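# Swing the post's hook into the cabinet door's eye

## Task

Open the cabinet door and latch it open with the hook that swings on the post: the hook's tip must hang downward through the eye on the door, touching none of the table, the post, the cabinet or the door. The cabinet is free-standing and must finish upright, resting flat on its base, or the attempt fails. The result only counts if it stays that way on its own, without the robot holding anything in place.

## Robot and tools

Robot: two arms, left_arm and right_arm, each with a parallel-jaw gripper. The names are labels only; left_arm sits on the +y side. Shared scene frame: origin on the tabletop midway between the arms, +x out over the table, +z up. Result lines report each gripper's end_effector_position (metres) and end_effector_quat_wxyz in that frame; the printed position can be off, more so when the arm reaches far. The reported point lies between the pads when closed; closed fingertips extend about 33 mm past it (about 9 mm when fully open). Gripper axes: fingers point along its +z, jaws open and close along its y.

Row layout (used by execute_actions and move): one flat list for both arms, 18 numbers, each from -1 to 1. Numbers 1-9 are left_arm: dx, dy, dz, rx, ry, rz, then gripper position, force_limit, speed. Numbers 10-18 are the same nine for right_arm. Optionally 14 more numbers (0 to 1) follow: per-joint stiffness multipliers, left_arm's 7 joints then right_arm's 7, in Joint positions order; they persist until replaced.

Motion numbers dx..rz are offsets, not poses: they are expressed in that gripper's own axes and measured from the gripper's measured pose when the action began (for a call's first action, the last pose a result reported). Scale: 1.0 = 0.6 m of translation or 180 degrees of rotation; rx, ry, rz form a single rotation vector. Every row in an action is relative to that same starting pose, not chained. To keep an arm still, send zeros (or, in a reply's first call, the offset back to where it should be).

Gripper numbers are commands, not offsets: position +1 = fully open (140 mm), pads touch near -0.8, -1 closes until blocked. force_limit -1/0/+1 gives roughly 14/60/107 N on parts up to 40 mm wide. speed -1/0/+1 gives roughly 30/140/250 mm/s of jaw travel. Zeros here are real commands, so to leave a gripper alone repeat its previous three values.

execute_actions(actions): a list of actions; each action is a table of up to 15 rows, one row per 1/30 s step; if shorter, the last row repeats to fill 15 steps. An empty list just returns state and images. Each step, the commanded pose is clipped to within 70 mm and 16 degrees of the measured pose, so large offsets need several actions; after an action the arm continues at most to its last clipped pose.

move(target, speed, blocking): target is one 18-number row as above, offsets from the pose in the latest result showing one. The gripper follows a straight path; all arms finish together, in 0.5 to 10 s (cut off at 10 s). speed is m/s, 0.002 to 0.5, default 0.25; rotation up to twice that in rad/s. Paths ignore obstacles and the other arm; grippers can lag, drift, or overshoot speed near full extension. Faster contact and targets deeper past contact push harder. With blocking=false you get a result after 0.5 s; then use wait or stop before sending more rows or moves. The result adds a move: line: done, off_target, moving, held or fault, plus limits (paced = pose clipped; held = a check blocked steps, after which the arm may jump faster). Per-gripper distance to target is given.

wait(seconds): 0 to 10 s, arms hold their last command; ends early if a running move finishes. stop(): brakes a running move (needs room); fingers continue. zoom_image(camera, region): camera is cam_high, cam_low, cam_left_wrist or cam_right_wrist (all 504x504); region [x0, y0, x1, y1] in pixels from top-left, at most 504x504. finished_scene(scene): ends the current scene by its number; irreversible; reports success. Replying without a tool call ends everything.

Reading results: object_status 0 = fingers moving, 1 = blocked while opening, 2 = blocked while closing (a grip), 3 = reached target or pads met. Confirm a grasp by status 2. To squeeze harder while gripping, raise force_limit and nudge position (e.g. -1 to -0.98). position_measured is in counts: 3 open, 230 pads touching. Closing fingers advance about 24 mm outward, so allow clearance above surfaces. "Hand target" lines show where the controller is driving each gripper. "pose unreachable" means the clearance check altered or blocked that arm's command. Joint torques and external torque estimates include friction, offsets and held weight.

Joint limits (rad): waist ±2.744, shoulder ±1.784, upper arm roll ±2.901, elbow -3.042 to -0.152, forearm roll ±2.807, wrist pitch 0.544 to 4.517, wrist roll ±3.016. Load limits (N m): waist 35, shoulder 35, upper arm roll 32, elbow 30, forearm roll, wrist pitch and wrist roll 12 each. Reaching a load limit causes a TORQUE FAULT: that arm freezes for 10 s and the call's remaining steps are dropped. Sustained holding heats motors; MOTOR HOT warns, and an OVER-TEMPERATURE FAULT brakes the arm until cool.

Avoid: arms colliding or pressing on each other, knocking anything off the table, tipping the loose cabinet, dropping or slamming parts, and hard pushes. Brief external tugs on held parts or nudges to loose objects may occur. The robot keeps executing its last command while you think. Smooth, quick, low-effort motion is preferred.

Each tool is called after "Request:" as a command line: name --argument value for each argument, lists and objects as JSON in quotes; but a table of rows of numbers goes row by row, as --pt "numbers of a row", without its own name.

## Session

Request:
execute_actions --actions '[]'

Scene clock: 0.00 s.
left_arm: end_effector_position=(+0.6175, +0.4865, +0.4196) position_measured=3 object_status=3 end_effector_quat_wxyz=(-0.002, +0.932, -0.361, +0.013) | right_arm: end_effector_position=(+0.5366, -0.4687, +0.2122) position_measured=3 object_status=3 end_effector_quat_wxyz=(+0.511, -0.510, +0.690, +0.050)
Joint positions: left_arm=[ 0.015 -0.004 -0.003 -1.565 -0.007  1.585 -0.778] | right_arm=[-0.564 -0.163 -0.194 -2.605  1.388  2.12  -1.303]
Joint velocities: left_arm=[-0.002  0.001 -0.    -0.001  0.001 -0.    -0.   ] | right_arm=[-0.001 -0.001  0.001  0.001 -0.     0.001  0.   ]
Joint torques (N m, as the joint torque sensors report them, + toward a larger angle): no reading
External joint torques (N m, as the arm's controller estimates them; a push from outside toward a larger angle lowers the number): no reading
Hand target (left_arm): +0.618, +0.487, +0.420; -0.002, +0.932, -0.361, +0.013
Hand target (right_arm): +0.537, -0.469, +0.212; +0.511, -0.510, +0.690, +0.050
Joint stiffness scale: left_arm=[1. 1. 1. 1. 1. 1. 1.] | right_arm=[1. 1. 1. 1. 1. 1. 1.]

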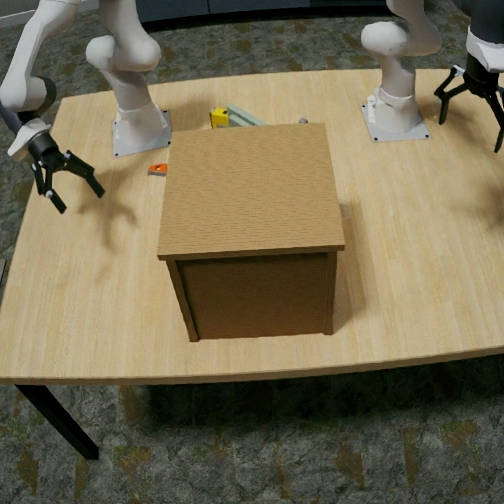

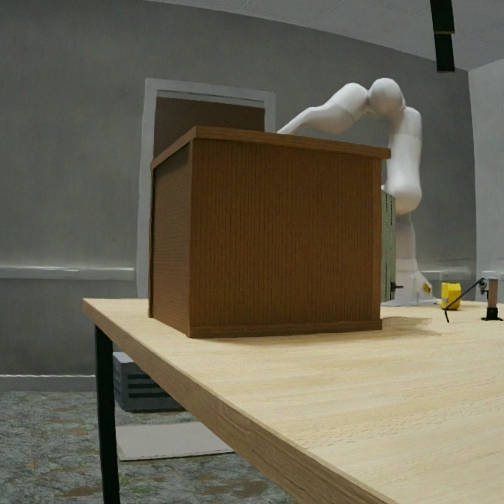

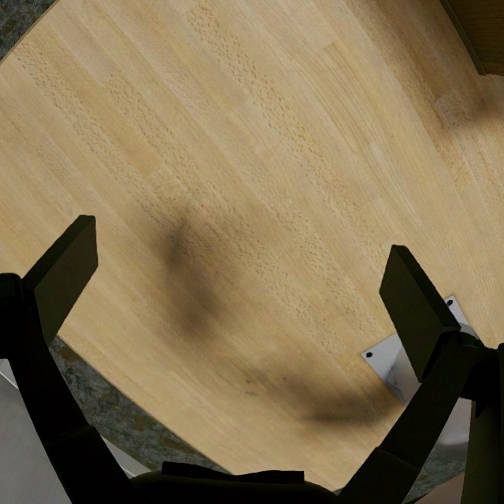

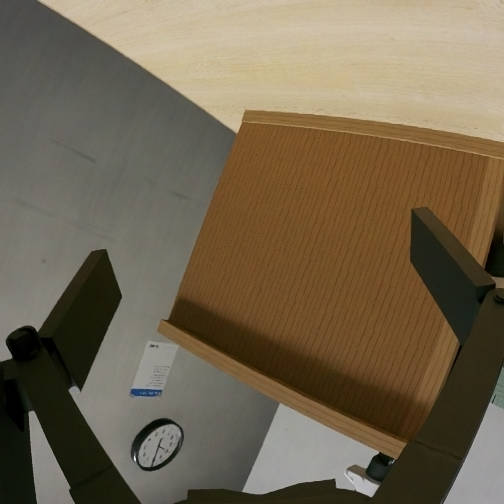

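Request:
zoom_image --camera "cam_low" --region '[364, 180, 504, 340]'

Request:
zoom_image --camera "cam_high" --region '[130, 70, 370, 190]'

Region (364, 180, 504, 340) of cam_low's 504x504 image, scaled by 3.150, with more detail than that image has; it fills the left 441 columns of this view, and the rest is white.

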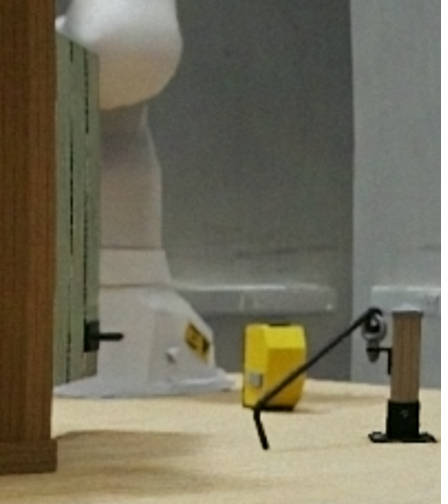

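Region (130, 70, 370, 190) of cam_high's 504x504 image, scaled by 2.100, with more detail than that image has.

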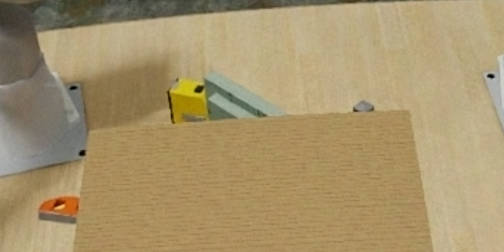

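Request:
move --target '[-0.133,0.77,-0.133,0,0,0.267,1,0,0,0,0,0,0,0,0,1,0,0]' --speed 0.3

Scene clock: 36.50 s.
left_arm: end_effector_position=(+0.2474, +0.1932, +0.4978) position_measured=3 object_status=3 end_effector_quat_wxyz=(-0.001, +0.701, -0.713, +0.014) | right_arm: end_effector_position=(+0.5366, -0.4687, +0.2122) position_measured=3 object_status=3 end_effector_quat_wxyz=(+0.511, -0.510, +0.690, +0.050)
Joint positions: left_arm=[-0.414 -0.694 -0.321 -1.941 -0.212  1.308 -0.669] | right_arm=[-0.564 -0.163 -0.194 -2.605  1.388  2.12  -1.303]
Joint velocities: left_arm=[-0.     0.001  0.     0.001 -0.003 -0.01  -0.004] | right_arm=[ 0.001 -0.     0.001 -0.    -0.001 -0.     0.   ]
Joint torques (N m, as the joint torque sensors report them, + toward a larger angle): left_arm=[ 1.14 -3.41  5.34 21.01 -0.15  2.08 -0.3 ] | right_arm=[  1.01 -24.57   0.7   20.57   0.36  -0.46  -0.14]
External joint torques (N m, as the arm's controller estimates them; a push from outside toward a larger angle lowers the number): left_arm=[ 1.19  0.39 -0.5   0.24 -0.93 -0.52 -0.3 ] | right_arm=[ 0.98 -1.92  0.01 -0.22 -0.15 -0.2  -0.09]
Hand target (left_arm): +0.245, +0.192, +0.498; +0.000, +0.704, -0.710, +0.012
Hand target (right_arm): +0.537, -0.469, +0.212; +0.511, -0.510, +0.690, +0.050
Off the commanded pose (left_arm): 0.009 m, 1 deg.
Off the commanded pose (right_arm): 0.000 m, 0 deg.
Joint stiffness scale: left_arm=[1. 1. 1. 1. 1. 1. 1.] | right_arm=[1. 1. 1. 1. 1. 1. 1.]
move: off_target (left_arm)

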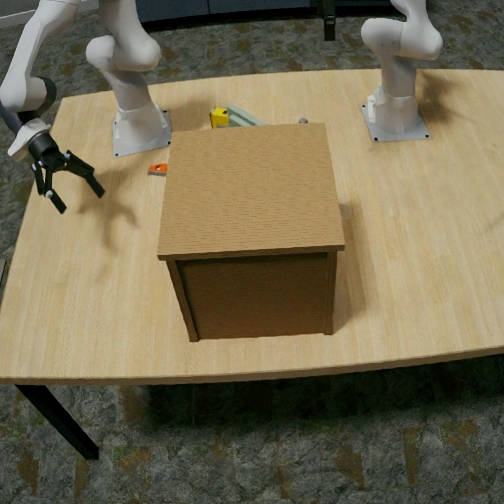

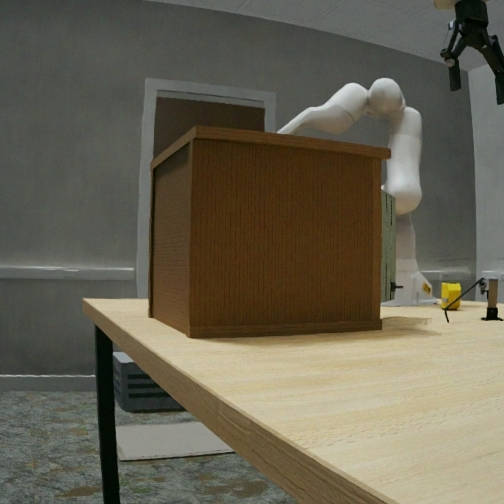

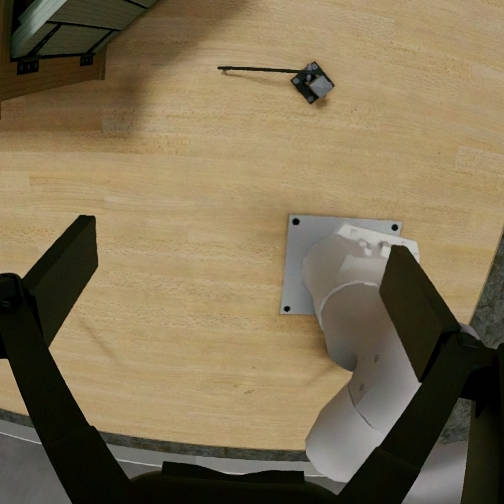

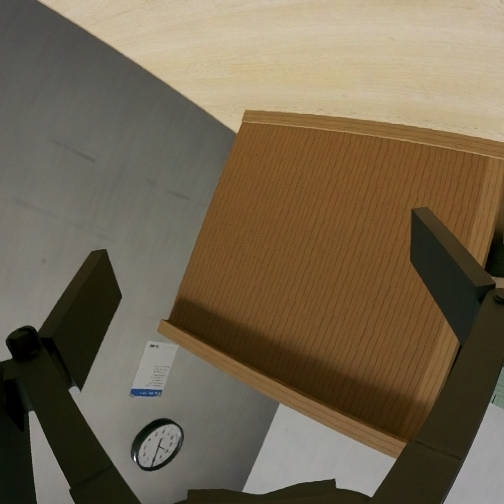

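Request:
move --target '[0.18,0.03,0,0,0,0.495,1,0,0,0,0,0,0,0,0,1,0,0]' --speed 0.4

Scene clock: 54.67 s.
left_arm: end_effector_position=(+0.2251, +0.0860, +0.4982) position_measured=3 object_status=3 end_effector_quat_wxyz=(+0.003, -0.008, +1.000, -0.012) | right_arm: end_effector_position=(+0.5366, -0.4687, +0.2122) position_measured=3 object_status=3 end_effector_quat_wxyz=(+0.511, -0.510, +0.690, +0.050)
Joint positions: left_arm=[-1.172 -0.399 -0.011 -1.766 -0.008  1.392  0.413] | right_arm=[-0.564 -0.163 -0.194 -2.605  1.388  2.12  -1.303]
Joint velocities: left_arm=[ 0.     0.     0.    -0.     0.    -0.     0.028] | right_arm=[-0.001  0.001 -0.    -0.001 -0.001 -0.001 -0.   ]
Joint torques (N m, as the joint torque sensors report them, + toward a larger angle): left_arm=[ -0.49 -15.45   0.94  22.59   1.75   3.03   0.31] | right_arm=[  1.09 -24.48   0.5   20.15   0.37  -0.44  -0.23]
External joint torques (N m, as the arm's controller estimates them; a push from outside toward a larger angle lowers the number): left_arm=[-0.43  0.38  1.28  0.57  1.    0.51  0.31] | right_arm=[ 1.08 -1.95 -0.17 -0.55 -0.13 -0.18 -0.18]
Hand target (left_arm): +0.227, +0.085, +0.499; +0.005, -0.001, +1.000, -0.013
Hand target (right_arm): +0.537, -0.469, +0.212; +0.511, -0.510, +0.690, +0.050
Off the commanded pose (left_arm): 0.003 m, 1 deg.
Off the commanded pose (right_arm): 0.000 m, 0 deg.
Joint stiffness scale: left_arm=[1. 1. 1. 1. 1. 1. 1.] | right_arm=[1. 1. 1. 1. 1. 1. 1.]
move: done

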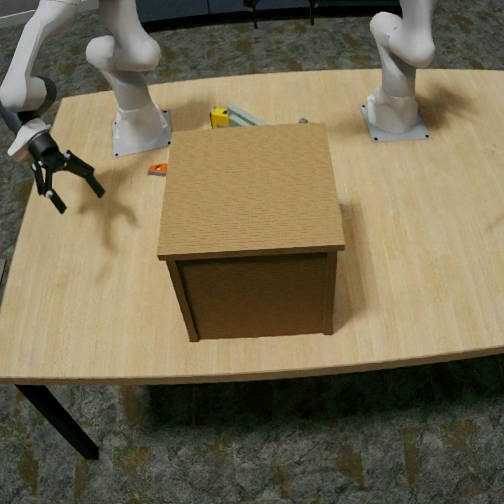

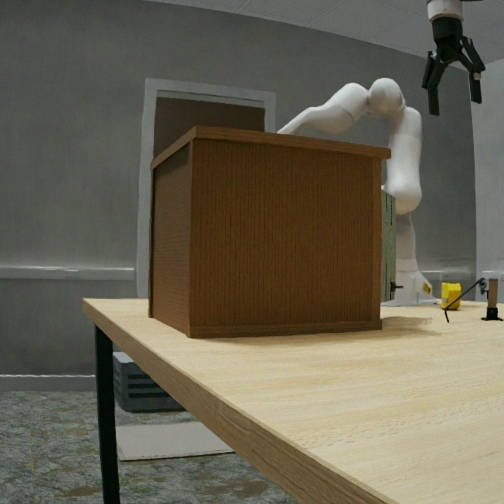

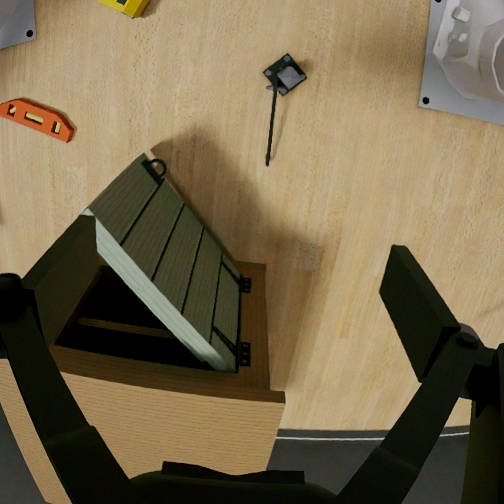

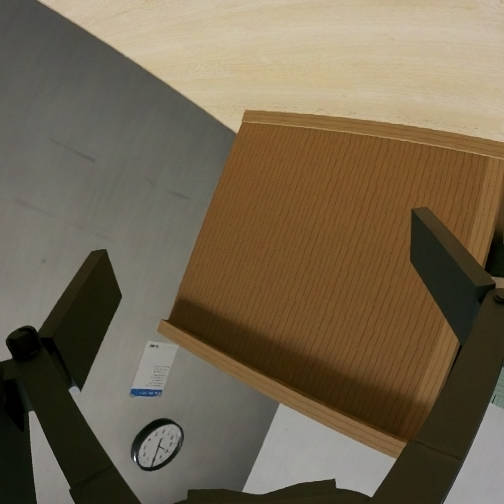

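Request:
move --target '[-0.042,0.033,0.497,-0.008,0,0,-0.2,-1,0,-0.11,0.264,-0.14,-0.147,-0.088,-0.092,-1,0,1]' --speed 0.2

Scene clock: 115.70 s.
left_arm: end_effector_position=(+0.2510, +0.1046, +0.2007) position_measured=154 object_status=3 end_effector_quat_wxyz=(+0.002, -0.014, +1.000, +0.002) | right_arm: end_effector_position=(+0.3593, -0.4028, +0.2266) position_measured=233 object_status=3 end_effector_quat_wxyz=(-0.466, +0.691, -0.514, -0.201)
Joint positions: left_arm=[-1.16  -0.419  0.041 -2.554  0.026  2.135  0.448] | right_arm=[-0.625 -0.285 -0.325 -2.644  0.784  1.653 -1.411]
Joint velocities: left_arm=[-0.001 -0.     0.    -0.001 -0.     0.012  0.002] | right_arm=[-0.001 -0.001 -0.     0.    -0.003 -0.005 -0.011]
Joint torques (N m, as the joint torque sensors report them, + toward a larger angle): left_arm=[  1.57 -15.98   0.45  21.93   1.66   2.96   0.4 ] | right_arm=[  1.45 -20.12   1.21  19.16   0.55  -1.1   -0.45]
External joint torques (N m, as the arm's controller estimates them; a push from outside toward a larger angle lowers the number): left_arm=[ 1.58  0.56  1.27 -1.53  0.99  0.5   0.4 ] | right_arm=[ 1.5  -2.52 -0.25 -0.88 -1.03 -0.67 -0.41]
Hand target (left_arm): +0.253, +0.105, +0.200; +0.004, -0.011, +1.000, +0.001
Hand target (right_arm): +0.357, -0.401, +0.227; -0.467, +0.695, -0.509, -0.201
Off the commanded pose (left_arm): 0.006 m, 1 deg.
Off the commanded pose (right_arm): 0.005 m, 1 deg.
Joint stiffness scale: left_arm=[1. 1. 1. 1. 1. 1. 1.] | right_arm=[1. 1. 1. 1. 1. 1. 1.]
move: off_target (left_arm, right_arm)

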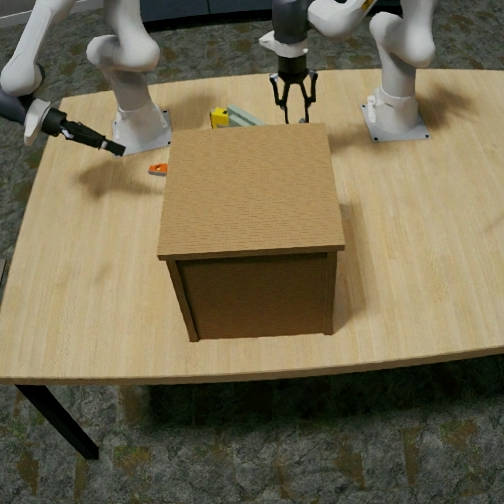

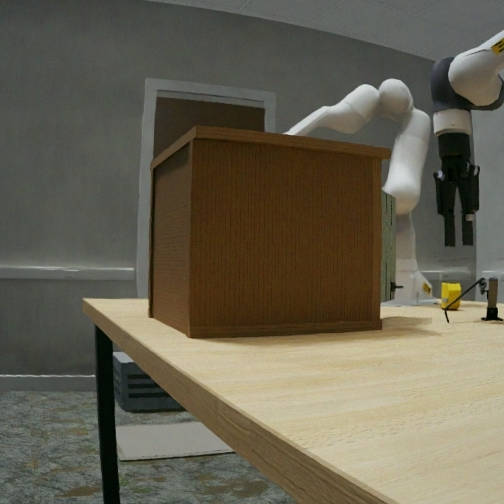

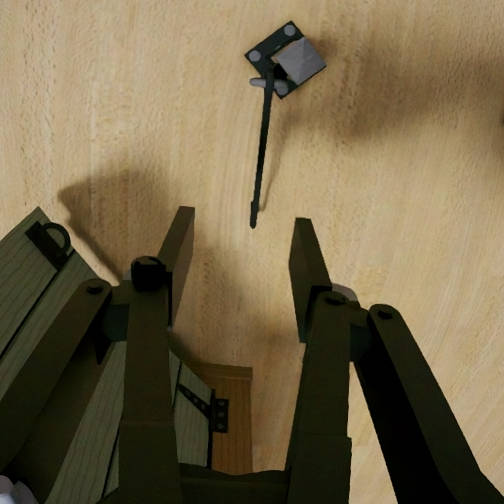

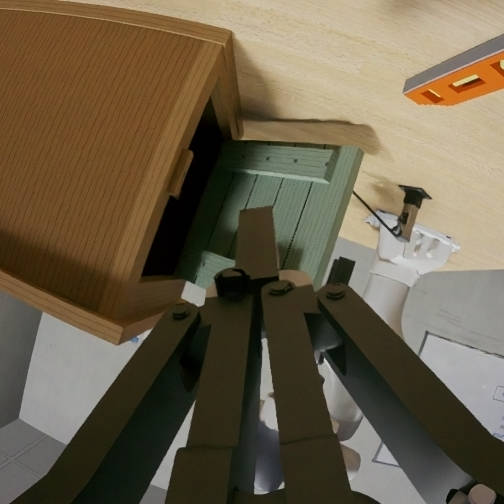

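Request:
move --target '[0.027,0.011,0.208,0,0,0,-0.3,-1,0,-0.171,-0.01,0.37,0,0,0,-1,0,1]' --speed 0.15

Request:
zoom_image --camera "cam_low" --region '[374, 220, 504, 340]'

Scene clock: 130.97 s.
left_arm: end_effector_position=(+0.2367, +0.1144, +0.0762) position_measured=167 object_status=3 end_effector_quat_wxyz=(+0.003, -0.011, +1.000, +0.003) | right_arm: end_effector_position=(+0.3702, -0.1564, +0.2032) position_measured=233 object_status=3 end_effector_quat_wxyz=(-0.470, +0.695, -0.507, -0.200)
Joint positions: left_arm=[-1.163 -0.223  0.027 -2.744  0.024  2.518  0.433] | right_arm=[-0.293 -0.525  0.173 -2.955  1.464  2.036 -1.304]
Joint velocities: left_arm=[ 0.     0.     0.     0.001  0.001  0.011 -0.003] | right_arm=[-0.001  0.001  0.005  0.     0.01   0.012  0.001]
Joint torques (N m, as the joint torque sensors report them, + toward a larger angle): left_arm=[ -0.26 -18.94  -1.34  18.51  -0.58   2.94  -0.32] | right_arm=[  0.79 -10.31  -1.75  21.76   1.52   0.2    0.1 ]
External joint torques (N m, as the arm's controller estimates them; a push from outside toward a larger angle lowers the number): left_arm=[-0.32  0.51 -1.06 -1.06 -1.03  0.48 -0.32] | right_arm=[ 0.75 -0.3   0.42  0.96  0.75  0.49  0.14]
Hand target (left_arm): +0.235, +0.113, +0.076; +0.003, -0.015, +1.000, +0.002
Hand target (right_arm): +0.372, -0.157, +0.203; -0.469, +0.692, -0.511, -0.200
Off the commanded pose (left_arm): 0.004 m, 0 deg.
Off the commanded pose (right_arm): 0.005 m, 1 deg.
Joint stiffness scale: left_arm=[1. 1. 1. 1. 1. 1. 1.] | right_arm=[1. 1. 1. 1. 1. 1. 1.]
move: off_target (left_arm, right_arm)

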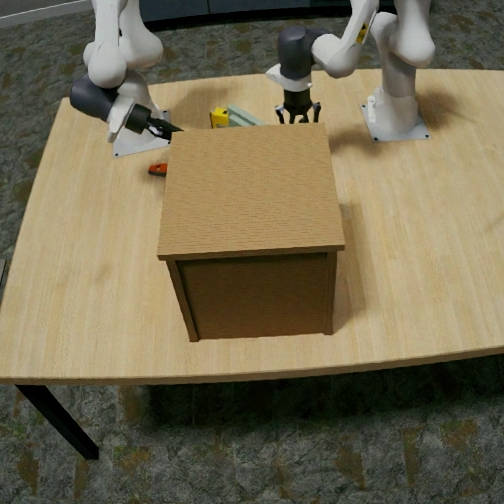

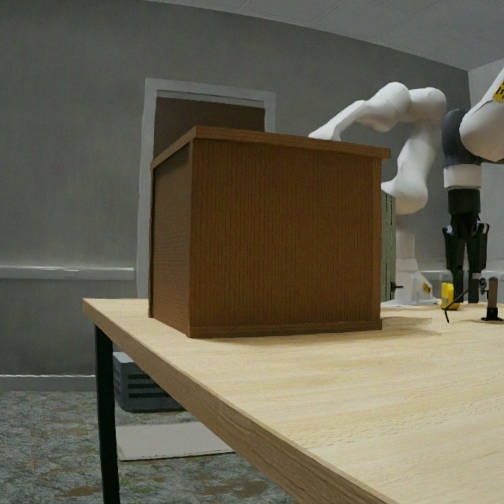

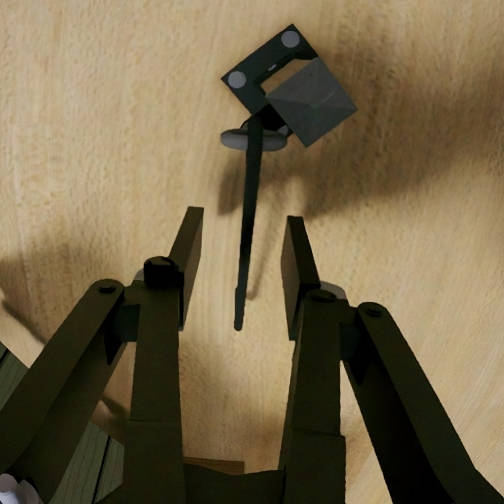

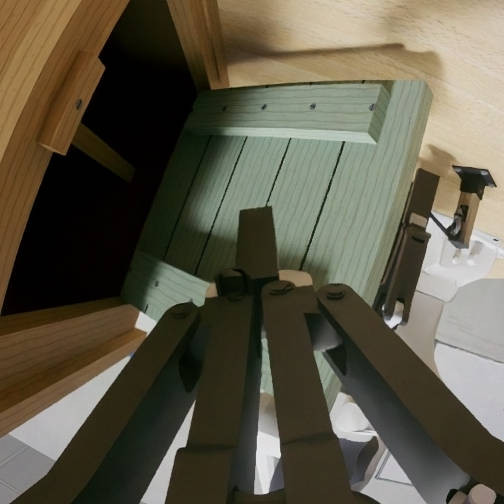

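Region (374, 220, 504, 340) of cam_low's 504x504 image, scaled by 3.877, with more detail than that image has; it fills the top 465 rows of this view, and the rest is white.

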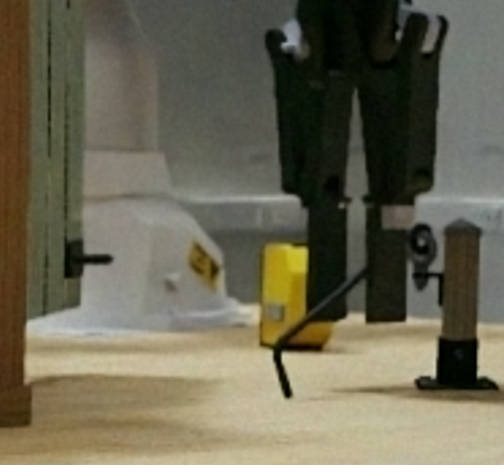

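Request:
execute_actions --actions '[[[0,0,0,0,0,0,-1,-1,-0.5,0,0,0,0,0,0,-1,0,1]],[[0,0,0,0,0,0,-1,-1,-0.5,0,0,0,0,0,0,-1,0,1]]]'

Request:
move --target '[-0.008,0,-0.085,0,0,0,-1,-1,-0.5,-0.055,0.02,0.08,0,0,0,-1,0,1]' --speed 0.04

Request:
zoom_image --camera "cam_low" --region '[374, 220, 504, 340]'

Scene clock: 161.53 s.
left_arm: end_effector_position=(+0.2369, +0.1140, +0.0762) position_measured=223 object_status=2 end_effector_quat_wxyz=(+0.003, -0.012, +1.000, +0.003) | right_arm: end_effector_position=(+0.3707, -0.1567, +0.2031) position_measured=233 object_status=3 end_effector_quat_wxyz=(-0.470, +0.694, -0.507, -0.199)
Joint positions: left_arm=[-1.163 -0.223  0.027 -2.744  0.024  2.519  0.432] | right_arm=[-0.293 -0.525  0.174 -2.954  1.465  2.038 -1.303]
Joint velocities: left_arm=[ 0.     0.001 -0.    -0.    -0.001  0.    -0.001] | right_arm=[-0.     0.001 -0.     0.    -0.001  0.001  0.   ]
Joint torques (N m, as the joint torque sensors report them, + toward a larger angle): left_arm=[  0.94 -19.69   0.    18.67   0.43   2.4    0.09] | right_arm=[  0.83 -10.71  -1.77  20.87   0.68  -0.44  -0.19]
External joint torques (N m, as the arm's controller estimates them; a push from outside toward a larger angle lowers the number): left_arm=[ 0.96 -0.25  0.35 -0.84 -0.02 -0.06  0.09] | right_arm=[ 0.83 -0.61  0.46 -0.04 -0.09 -0.17 -0.15]
External joint torques at the end of the 1st action: left_arm=[ 0.48 -0.25  0.39 -0.38  0.03 -0.3   0.07] | right_arm=[ 1.05 -1.69  0.17 -0.46 -0.42 -0.45 -0.18]
Hand target (left_arm): +0.237, +0.114, +0.076; +0.003, -0.012, +1.000, +0.003
Hand target (right_arm): +0.371, -0.157, +0.203; -0.470, +0.694, -0.507, -0.199
Off the commanded pose (left_arm): 0.000 m, 0 deg.
Off the commanded pose (right_arm): 0.000 m, 0 deg.
Joint stiffness scale: left_arm=[1. 1. 1. 1. 1. 1. 1.] | right_arm=[1. 1. 1. 1. 1. 1. 1.]

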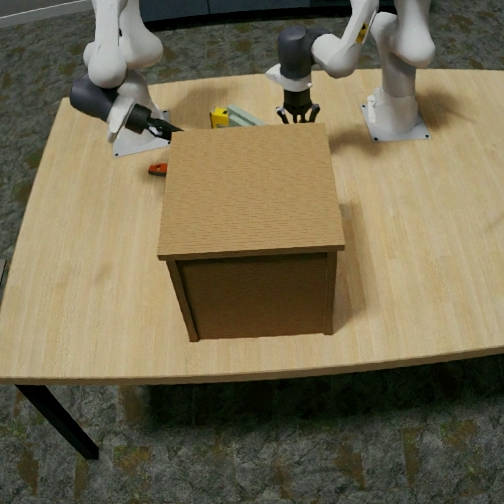

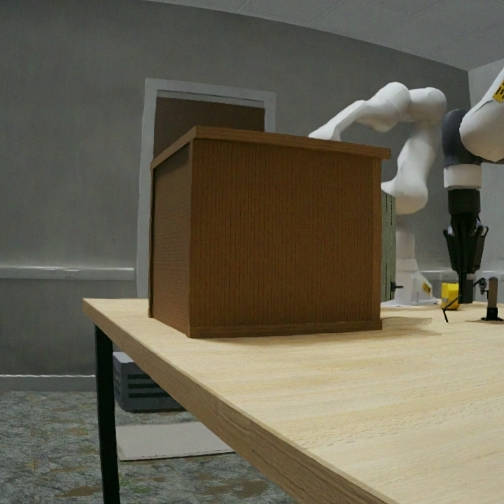

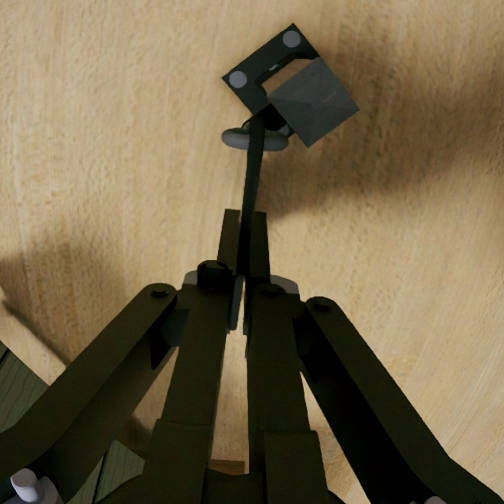

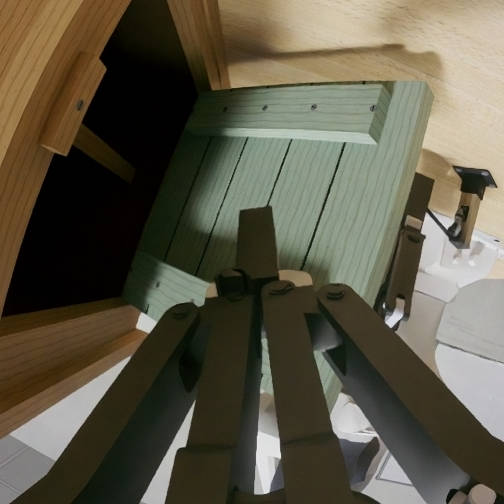

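Scene clock: 163.33 s.
left_arm: end_effector_position=(+0.2367, +0.1142, +0.1233) position_measured=223 object_status=2 end_effector_quat_wxyz=(+0.001, -0.013, +1.000, +0.006) | right_arm: end_effector_position=(+0.3555, -0.0975, +0.2007) position_measured=233 object_status=3 end_effector_quat_wxyz=(-0.471, +0.697, -0.502, -0.200)
Joint positions: left_arm=[-1.166 -0.332  0.03  -2.697  0.023  2.355  0.433] | right_arm=[-0.181 -0.548  0.323 -2.971  1.686  2.123 -1.291]
Joint velocities: left_arm=[-0.001 -0.002 -0.     0.005 -0.001 -0.011 -0.002] | right_arm=[-0.    -0.001  0.008 -0.001  0.02   0.012  0.003]
Joint torques (N m, as the joint torque sensors report them, + toward a larger angle): left_arm=[  3.3  -20.58   2.17  24.49   1.7    2.08   0.43] | right_arm=[  1.65 -11.22  -2.34  19.31   1.31   0.21   0.23]
External joint torques (N m, as the arm's controller estimates them; a push from outside toward a larger angle lowers the number): left_arm=[ 3.32 -3.01  2.72  3.    1.12 -0.37  0.43] | right_arm=[ 1.68 -2.27  1.12 -1.31  0.76  0.47  0.27]
Hand target (left_arm): +0.241, +0.113, +0.127; +0.003, -0.012, +1.000, +0.003
Hand target (right_arm): +0.356, -0.098, +0.200; -0.471, +0.694, -0.507, -0.200
Off the commanded pose (left_arm): 0.006 m, 0 deg.
Off the commanded pose (right_arm): 0.002 m, 1 deg.
Joint stiffness scale: left_arm=[1. 1. 1. 1. 1. 1. 1.] | right_arm=[1. 1. 1. 1. 1. 1. 1.]
move: off_target (left_arm)

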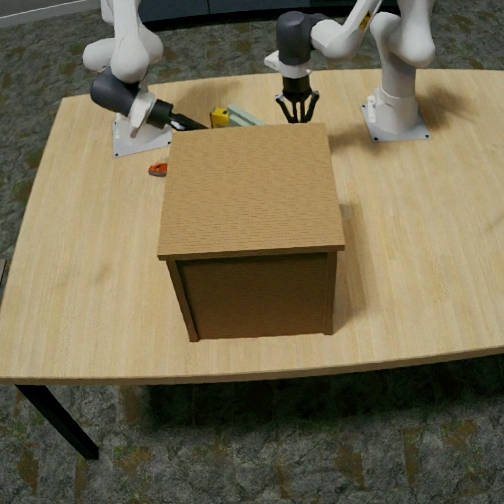

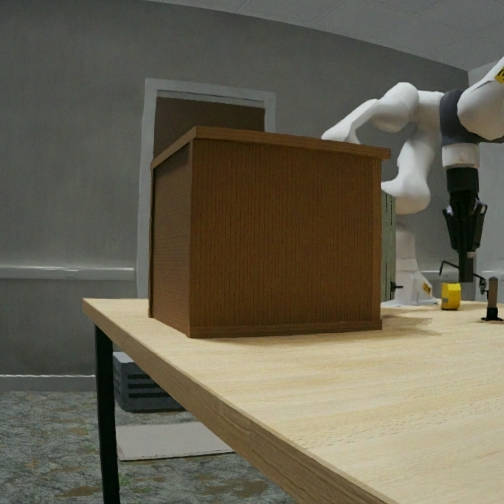

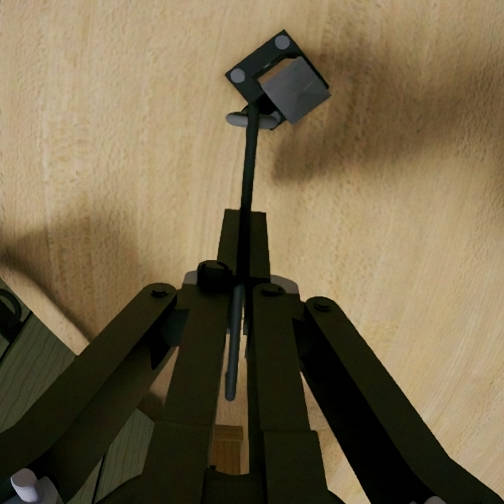

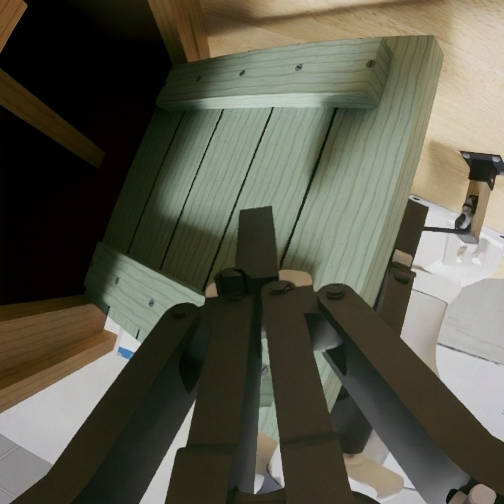

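Region (374, 220, 504, 340) of cam_low's 504x504 image, scaled by 3.877, with more detail than that image has; it fills the top 465 rows of this view, and the rest is white.

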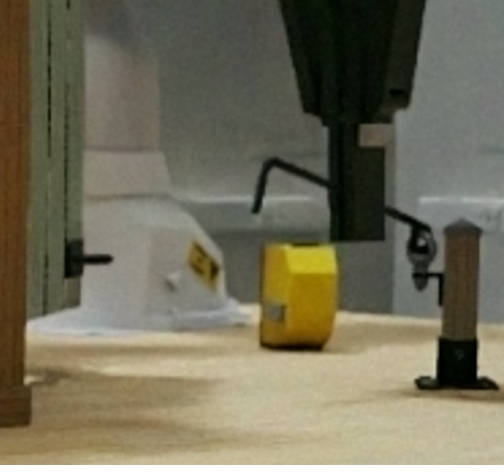

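Request:
move --target '[0.007,-0.038,0.006,0,0,0.117,-1,-1,-0.5,-0.022,0,0.035,0,0,0,-1,0,1]' --speed 0.03

Request:
execute_actions --actions '[[[0.001,-0.006,0.001,0,0,0.02,-1,-1,-0.5,-0.003,0,0.005,0,0,0,-1,0,1],[0.001,-0.006,0.001,0,0,0.02,-1,-1,-0.5,-0.003,0,0.005,0,0,0,-1,0,1],[0.001,-0.006,0.001,0,0,0.02,-1,-1,-0.5,-0.003,0,0.005,0,0,0,-1,0,1],[0.001,-0.013,0.002,0,0,0.04,-1,-1,-0.5,-0.007,0,0.011,0,0,0,-1,0,1],[0.001,-0.013,0.002,0,0,0.04,-1,-1,-0.5,-0.007,0,0.011,0,0,0,-1,0,1],[0.001,-0.013,0.002,0,0,0.04,-1,-1,-0.5,-0.007,0,0.011,0,0,0,-1,0,1],[0.002,-0.019,0.003,0,0,0.058,-1,-1,-0.5,-0.011,0,0.018,0,0,0,-1,0,1]],[[0.001,-0.006,0.001,0,0,0.02,-1,-1,-0.5,-0.003,0,0.005,0,0,0,-1,0,1],[0.001,-0.006,0.001,0,0,0.02,-1,-1,-0.5,-0.003,0,0.005,0,0,0,-1,0,1],[0.001,-0.006,0.001,0,0,0.02,-1,-1,-0.5,-0.003,0,0.005,0,0,0,-1,0,1],[0.001,-0.013,0.002,0,0,0.04,-1,-1,-0.5,-0.007,0,0.011,0,0,0,-1,0,1],[0.001,-0.013,0.002,0,0,0.04,-1,-1,-0.5,-0.007,0,0.011,0,0,0,-1,0,1],[0.001,-0.013,0.002,0,0,0.04,-1,-1,-0.5,-0.007,0,0.011,0,0,0,-1,0,1],[0.002,-0.019,0.003,0,0,0.058,-1,-1,-0.5,-0.011,0,0.018,0,0,0,-1,0,1]]]'

Request:
zoom_image --camera "cam_low" --region '[374, 220, 504, 340]'

Scene clock: 207.93 s.
left_arm: end_effector_position=(+0.2342, +0.0922, +0.1198) position_measured=223 object_status=2 end_effector_quat_wxyz=(-0.001, +0.162, +0.987, +0.005) | right_arm: end_effector_position=(+0.3531, -0.0726, +0.2008) position_measured=233 object_status=3 end_effector_quat_wxyz=(-0.472, +0.699, -0.499, -0.200)
Joint positions: left_arm=[-1.231 -0.266  0.066 -2.644  0.032  2.368  0.748] | right_arm=[-0.176 -0.537  0.418 -2.952  1.777  2.145 -1.29 ]
Joint velocities: left_arm=[-0.002  0.    -0.001  0.    -0.     0.001  0.024] | right_arm=[ 0.    -0.001  0.004  0.001  0.005 -0.     0.001]
Joint torques (N m, as the joint torque sensors report them, + toward a larger angle): left_arm=[ -1.37 -18.12  -0.23  20.92   0.66   2.77   0.33] | right_arm=[ 2.01 -9.5  -2.36 21.27  1.3   0.18  0.09]
External joint torques (N m, as the arm's controller estimates them; a push from outside toward a larger angle lowers the number): left_arm=[-1.36  1.52  0.48 -0.4   0.11  0.34  0.33] | right_arm=[ 2.05 -0.58  1.9   0.78  0.81  0.42  0.13]
Hand target (left_arm): +0.233, +0.091, +0.119; -0.001, +0.170, +0.985, +0.005
Hand target (right_arm): +0.354, -0.072, +0.201; -0.472, +0.697, -0.502, -0.200
Off the commanded pose (left_arm): 0.001 m, 1 deg.
Off the commanded pose (right_arm): 0.001 m, 0 deg.
Joint stiffness scale: left_arm=[1. 1. 1. 1. 1. 1. 1.] | right_arm=[1. 1. 1. 1. 1. 1. 1.]
move: done

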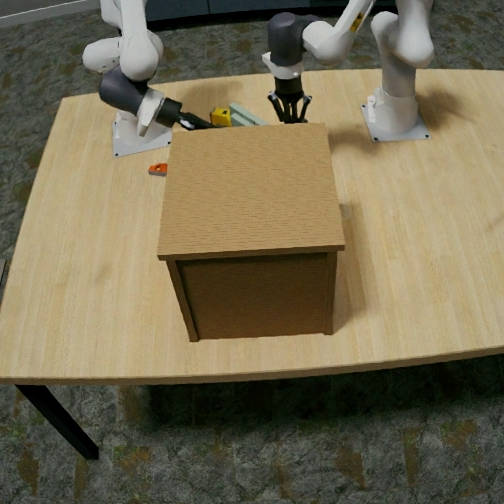

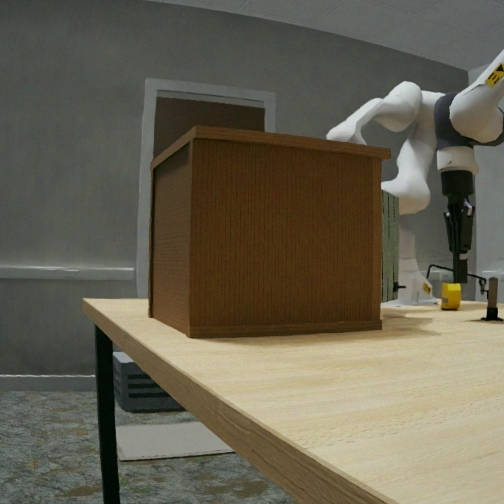

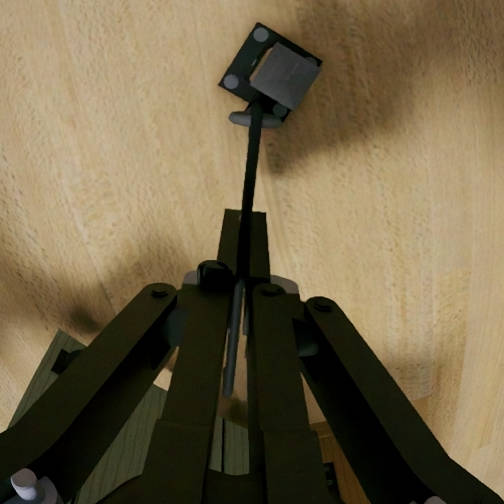

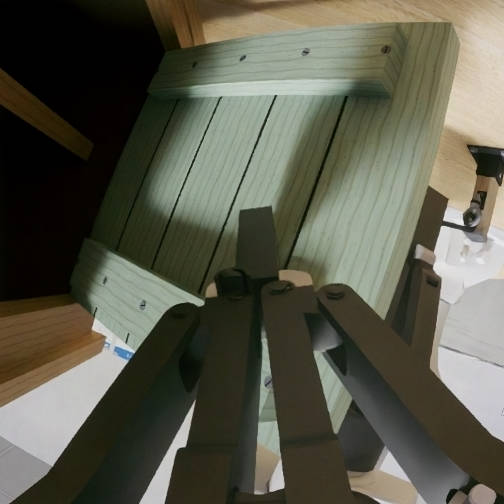

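Scene clock: 208.93 s.
left_arm: end_effector_position=(+0.2271, +0.0770, +0.1165) position_measured=223 object_status=2 end_effector_quat_wxyz=(-0.001, +0.290, +0.957, +0.009) | right_arm: end_effector_position=(+0.3482, -0.0471, +0.2010) position_measured=233 object_status=3 end_effector_quat_wxyz=(-0.472, +0.701, -0.494, -0.203)
Joint positions: left_arm=[-1.307 -0.223  0.109 -2.608  0.048  2.371  0.965] | right_arm=[-0.149 -0.515  0.482 -2.927  1.851  2.176 -1.29 ]
Joint velocities: left_arm=[-0.037  0.006  0.032  0.004  0.     0.003  0.148] | right_arm=[0.    0.003 0.012 0.002 0.02  0.013 0.   ]
Joint torques (N m, as the joint torque sensors report them, + toward a larger angle): left_arm=[ -1.55 -19.55  -1.28  21.65  -0.19   3.06   0.1 ] | right_arm=[ 1.26 -9.11 -2.62 21.89  1.25  0.12 -0.18]
External joint torques (N m, as the arm's controller estimates them; a push from outside toward a larger angle lowers the number): left_arm=[-1.49  1.37 -0.39  0.56 -0.73  0.7   0.09] | right_arm=[ 1.32  0.11  2.09  1.64  0.86  0.38 -0.13]
External joint torques at the end of the 1st action: left_arm=[-2.82  1.24  0.22 -0.24 -0.46  0.69  0.24] | right_arm=[ 1.58 -0.23  1.65  1.47  0.82  0.49 -0.08]
Hand target (left_arm): +0.225, +0.075, +0.116; -0.001, +0.313, +0.950, +0.007
Hand target (right_arm): +0.350, -0.047, +0.201; -0.472, +0.700, -0.496, -0.201
Off the commanded pose (left_arm): 0.003 m, 3 deg.
Off the commanded pose (right_arm): 0.002 m, 0 deg.
Joint stiffness scale: left_arm=[1. 1. 1. 1. 1. 1. 1.] | right_arm=[1. 1. 1. 1. 1. 1. 1.]

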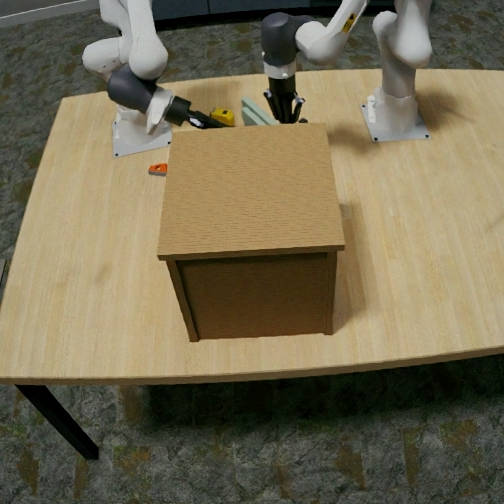

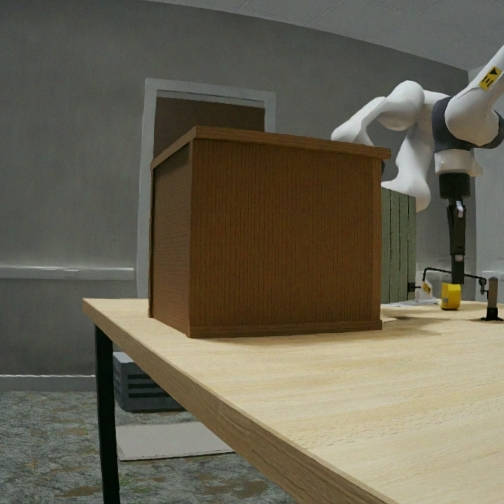

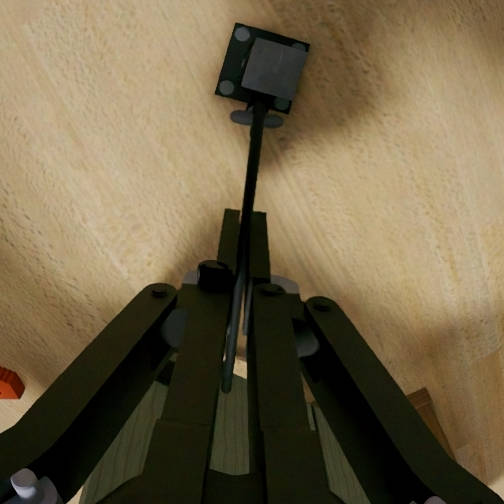

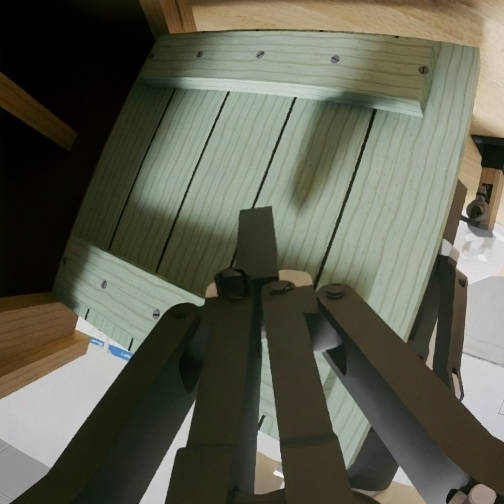

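Region (374, 220, 504, 340) of cam_low's 504x504 image, scaled by 3.877, with more detail than that image has; it fills the top 465 rows of this view, and the rest is white.

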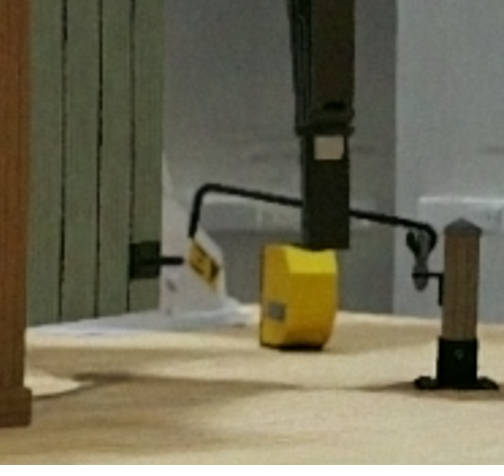

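Request:
move --target '[0.002,-0.022,-0.003,-0.005,0,0.06,-1,-1,-0.5,0,0,0,0,0,0,-1,0,1]' --speed 0.08

Request:
zoom_image --camera "cam_low" --region '[374, 220, 504, 340]'

Request:
zoom_image --camera "cam_left_wrist" --region '[130, 280, 330, 480]'

Scene clock: 221.03 s.
left_arm: end_effector_position=(+0.2201, +0.0689, +0.1166) position_measured=223 object_status=2 end_effector_quat_wxyz=(-0.001, +0.371, +0.928, +0.017) | right_arm: end_effector_position=(+0.3488, -0.0471, +0.2009) position_measured=233 object_status=3 end_effector_quat_wxyz=(-0.472, +0.701, -0.495, -0.202)
Joint positions: left_arm=[-1.338 -0.2    0.11  -2.581  0.061  2.355  1.098] | right_arm=[-0.149 -0.515  0.483 -2.926  1.853  2.178 -1.29 ]
Joint velocities: left_arm=[-0.001  0.001  0.002 -0.     0.001  0.     0.03 ] | right_arm=[ 0.     0.    -0.     0.001 -0.    -0.001 -0.   ]
Joint torques (N m, as the joint torque sensors report them, + toward a larger angle): left_arm=[ -1.66 -22.11  -1.4   22.59   0.35   2.31   0.15] | right_arm=[  0.65 -10.59  -4.61  19.91  -0.37  -0.72  -0.12]
External joint torques (N m, as the arm's controller estimates them; a push from outside toward a larger angle lowers the number): left_arm=[-1.7  -0.41 -0.67  1.42 -0.2  -0.05  0.15] | right_arm=[ 0.6  -1.39 -0.01 -0.33 -0.75 -0.45 -0.07]
Hand target (left_arm): +0.218, +0.066, +0.118; -0.000, +0.379, +0.925, +0.016
Hand target (right_arm): +0.348, -0.047, +0.201; -0.472, +0.701, -0.494, -0.203
Off the commanded pose (left_arm): 0.003 m, 1 deg.
Off the commanded pose (right_arm): 0.001 m, 0 deg.
Joint stiffness scale: left_arm=[1. 1. 1. 1. 1. 1. 1.] | right_arm=[1. 1. 1. 1. 1. 1. 1.]
move: done

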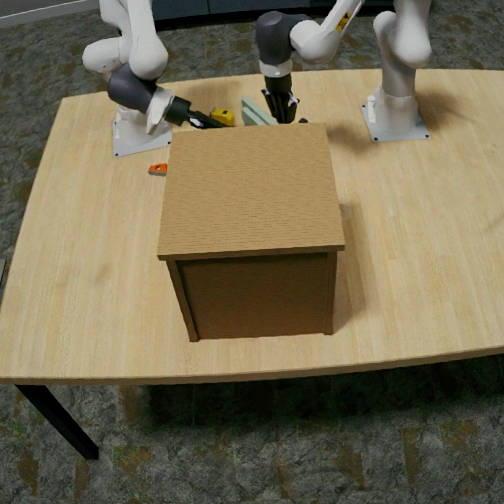

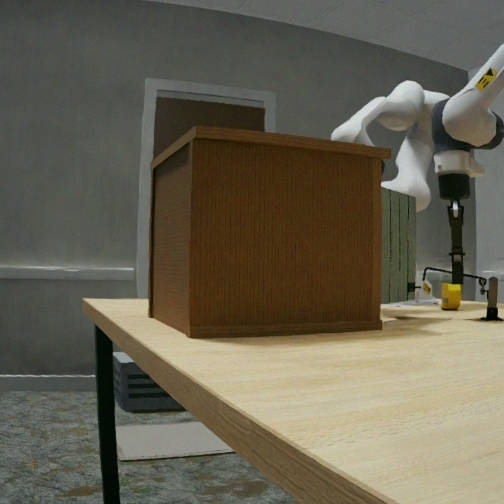

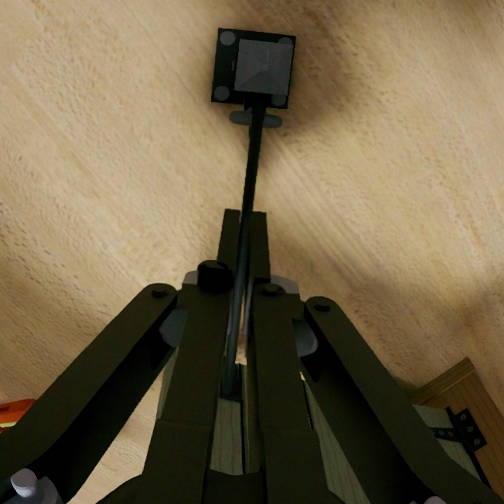

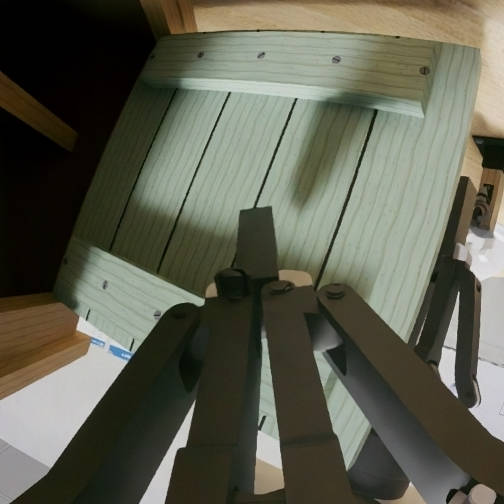

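Region (374, 220, 504, 340) of cam_low's 504x504 image, scaled by 3.877, with more detail than that image has; it fills the top 465 rows of this view, and the rest is white.

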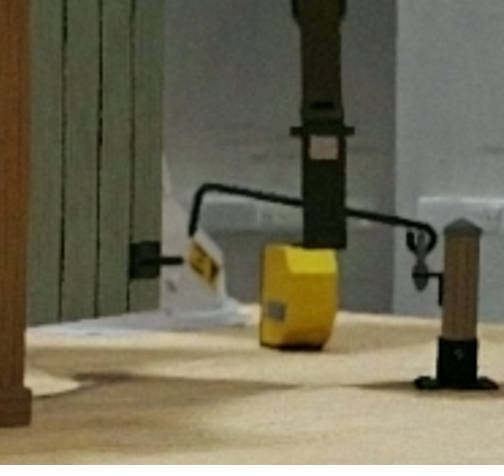

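Region (130, 280, 330, 480) of cam_left_wrist's 504x504 image, scaled by 2.520, with more detail than that image has.

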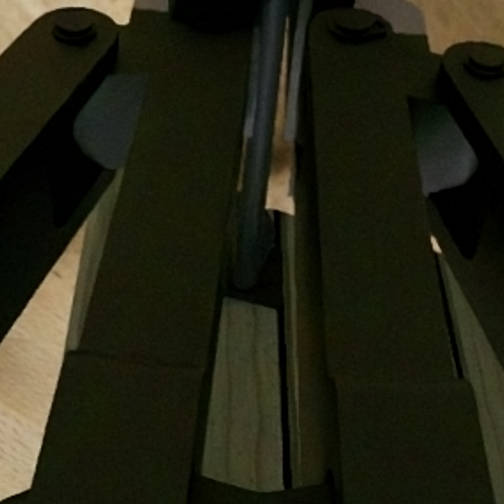

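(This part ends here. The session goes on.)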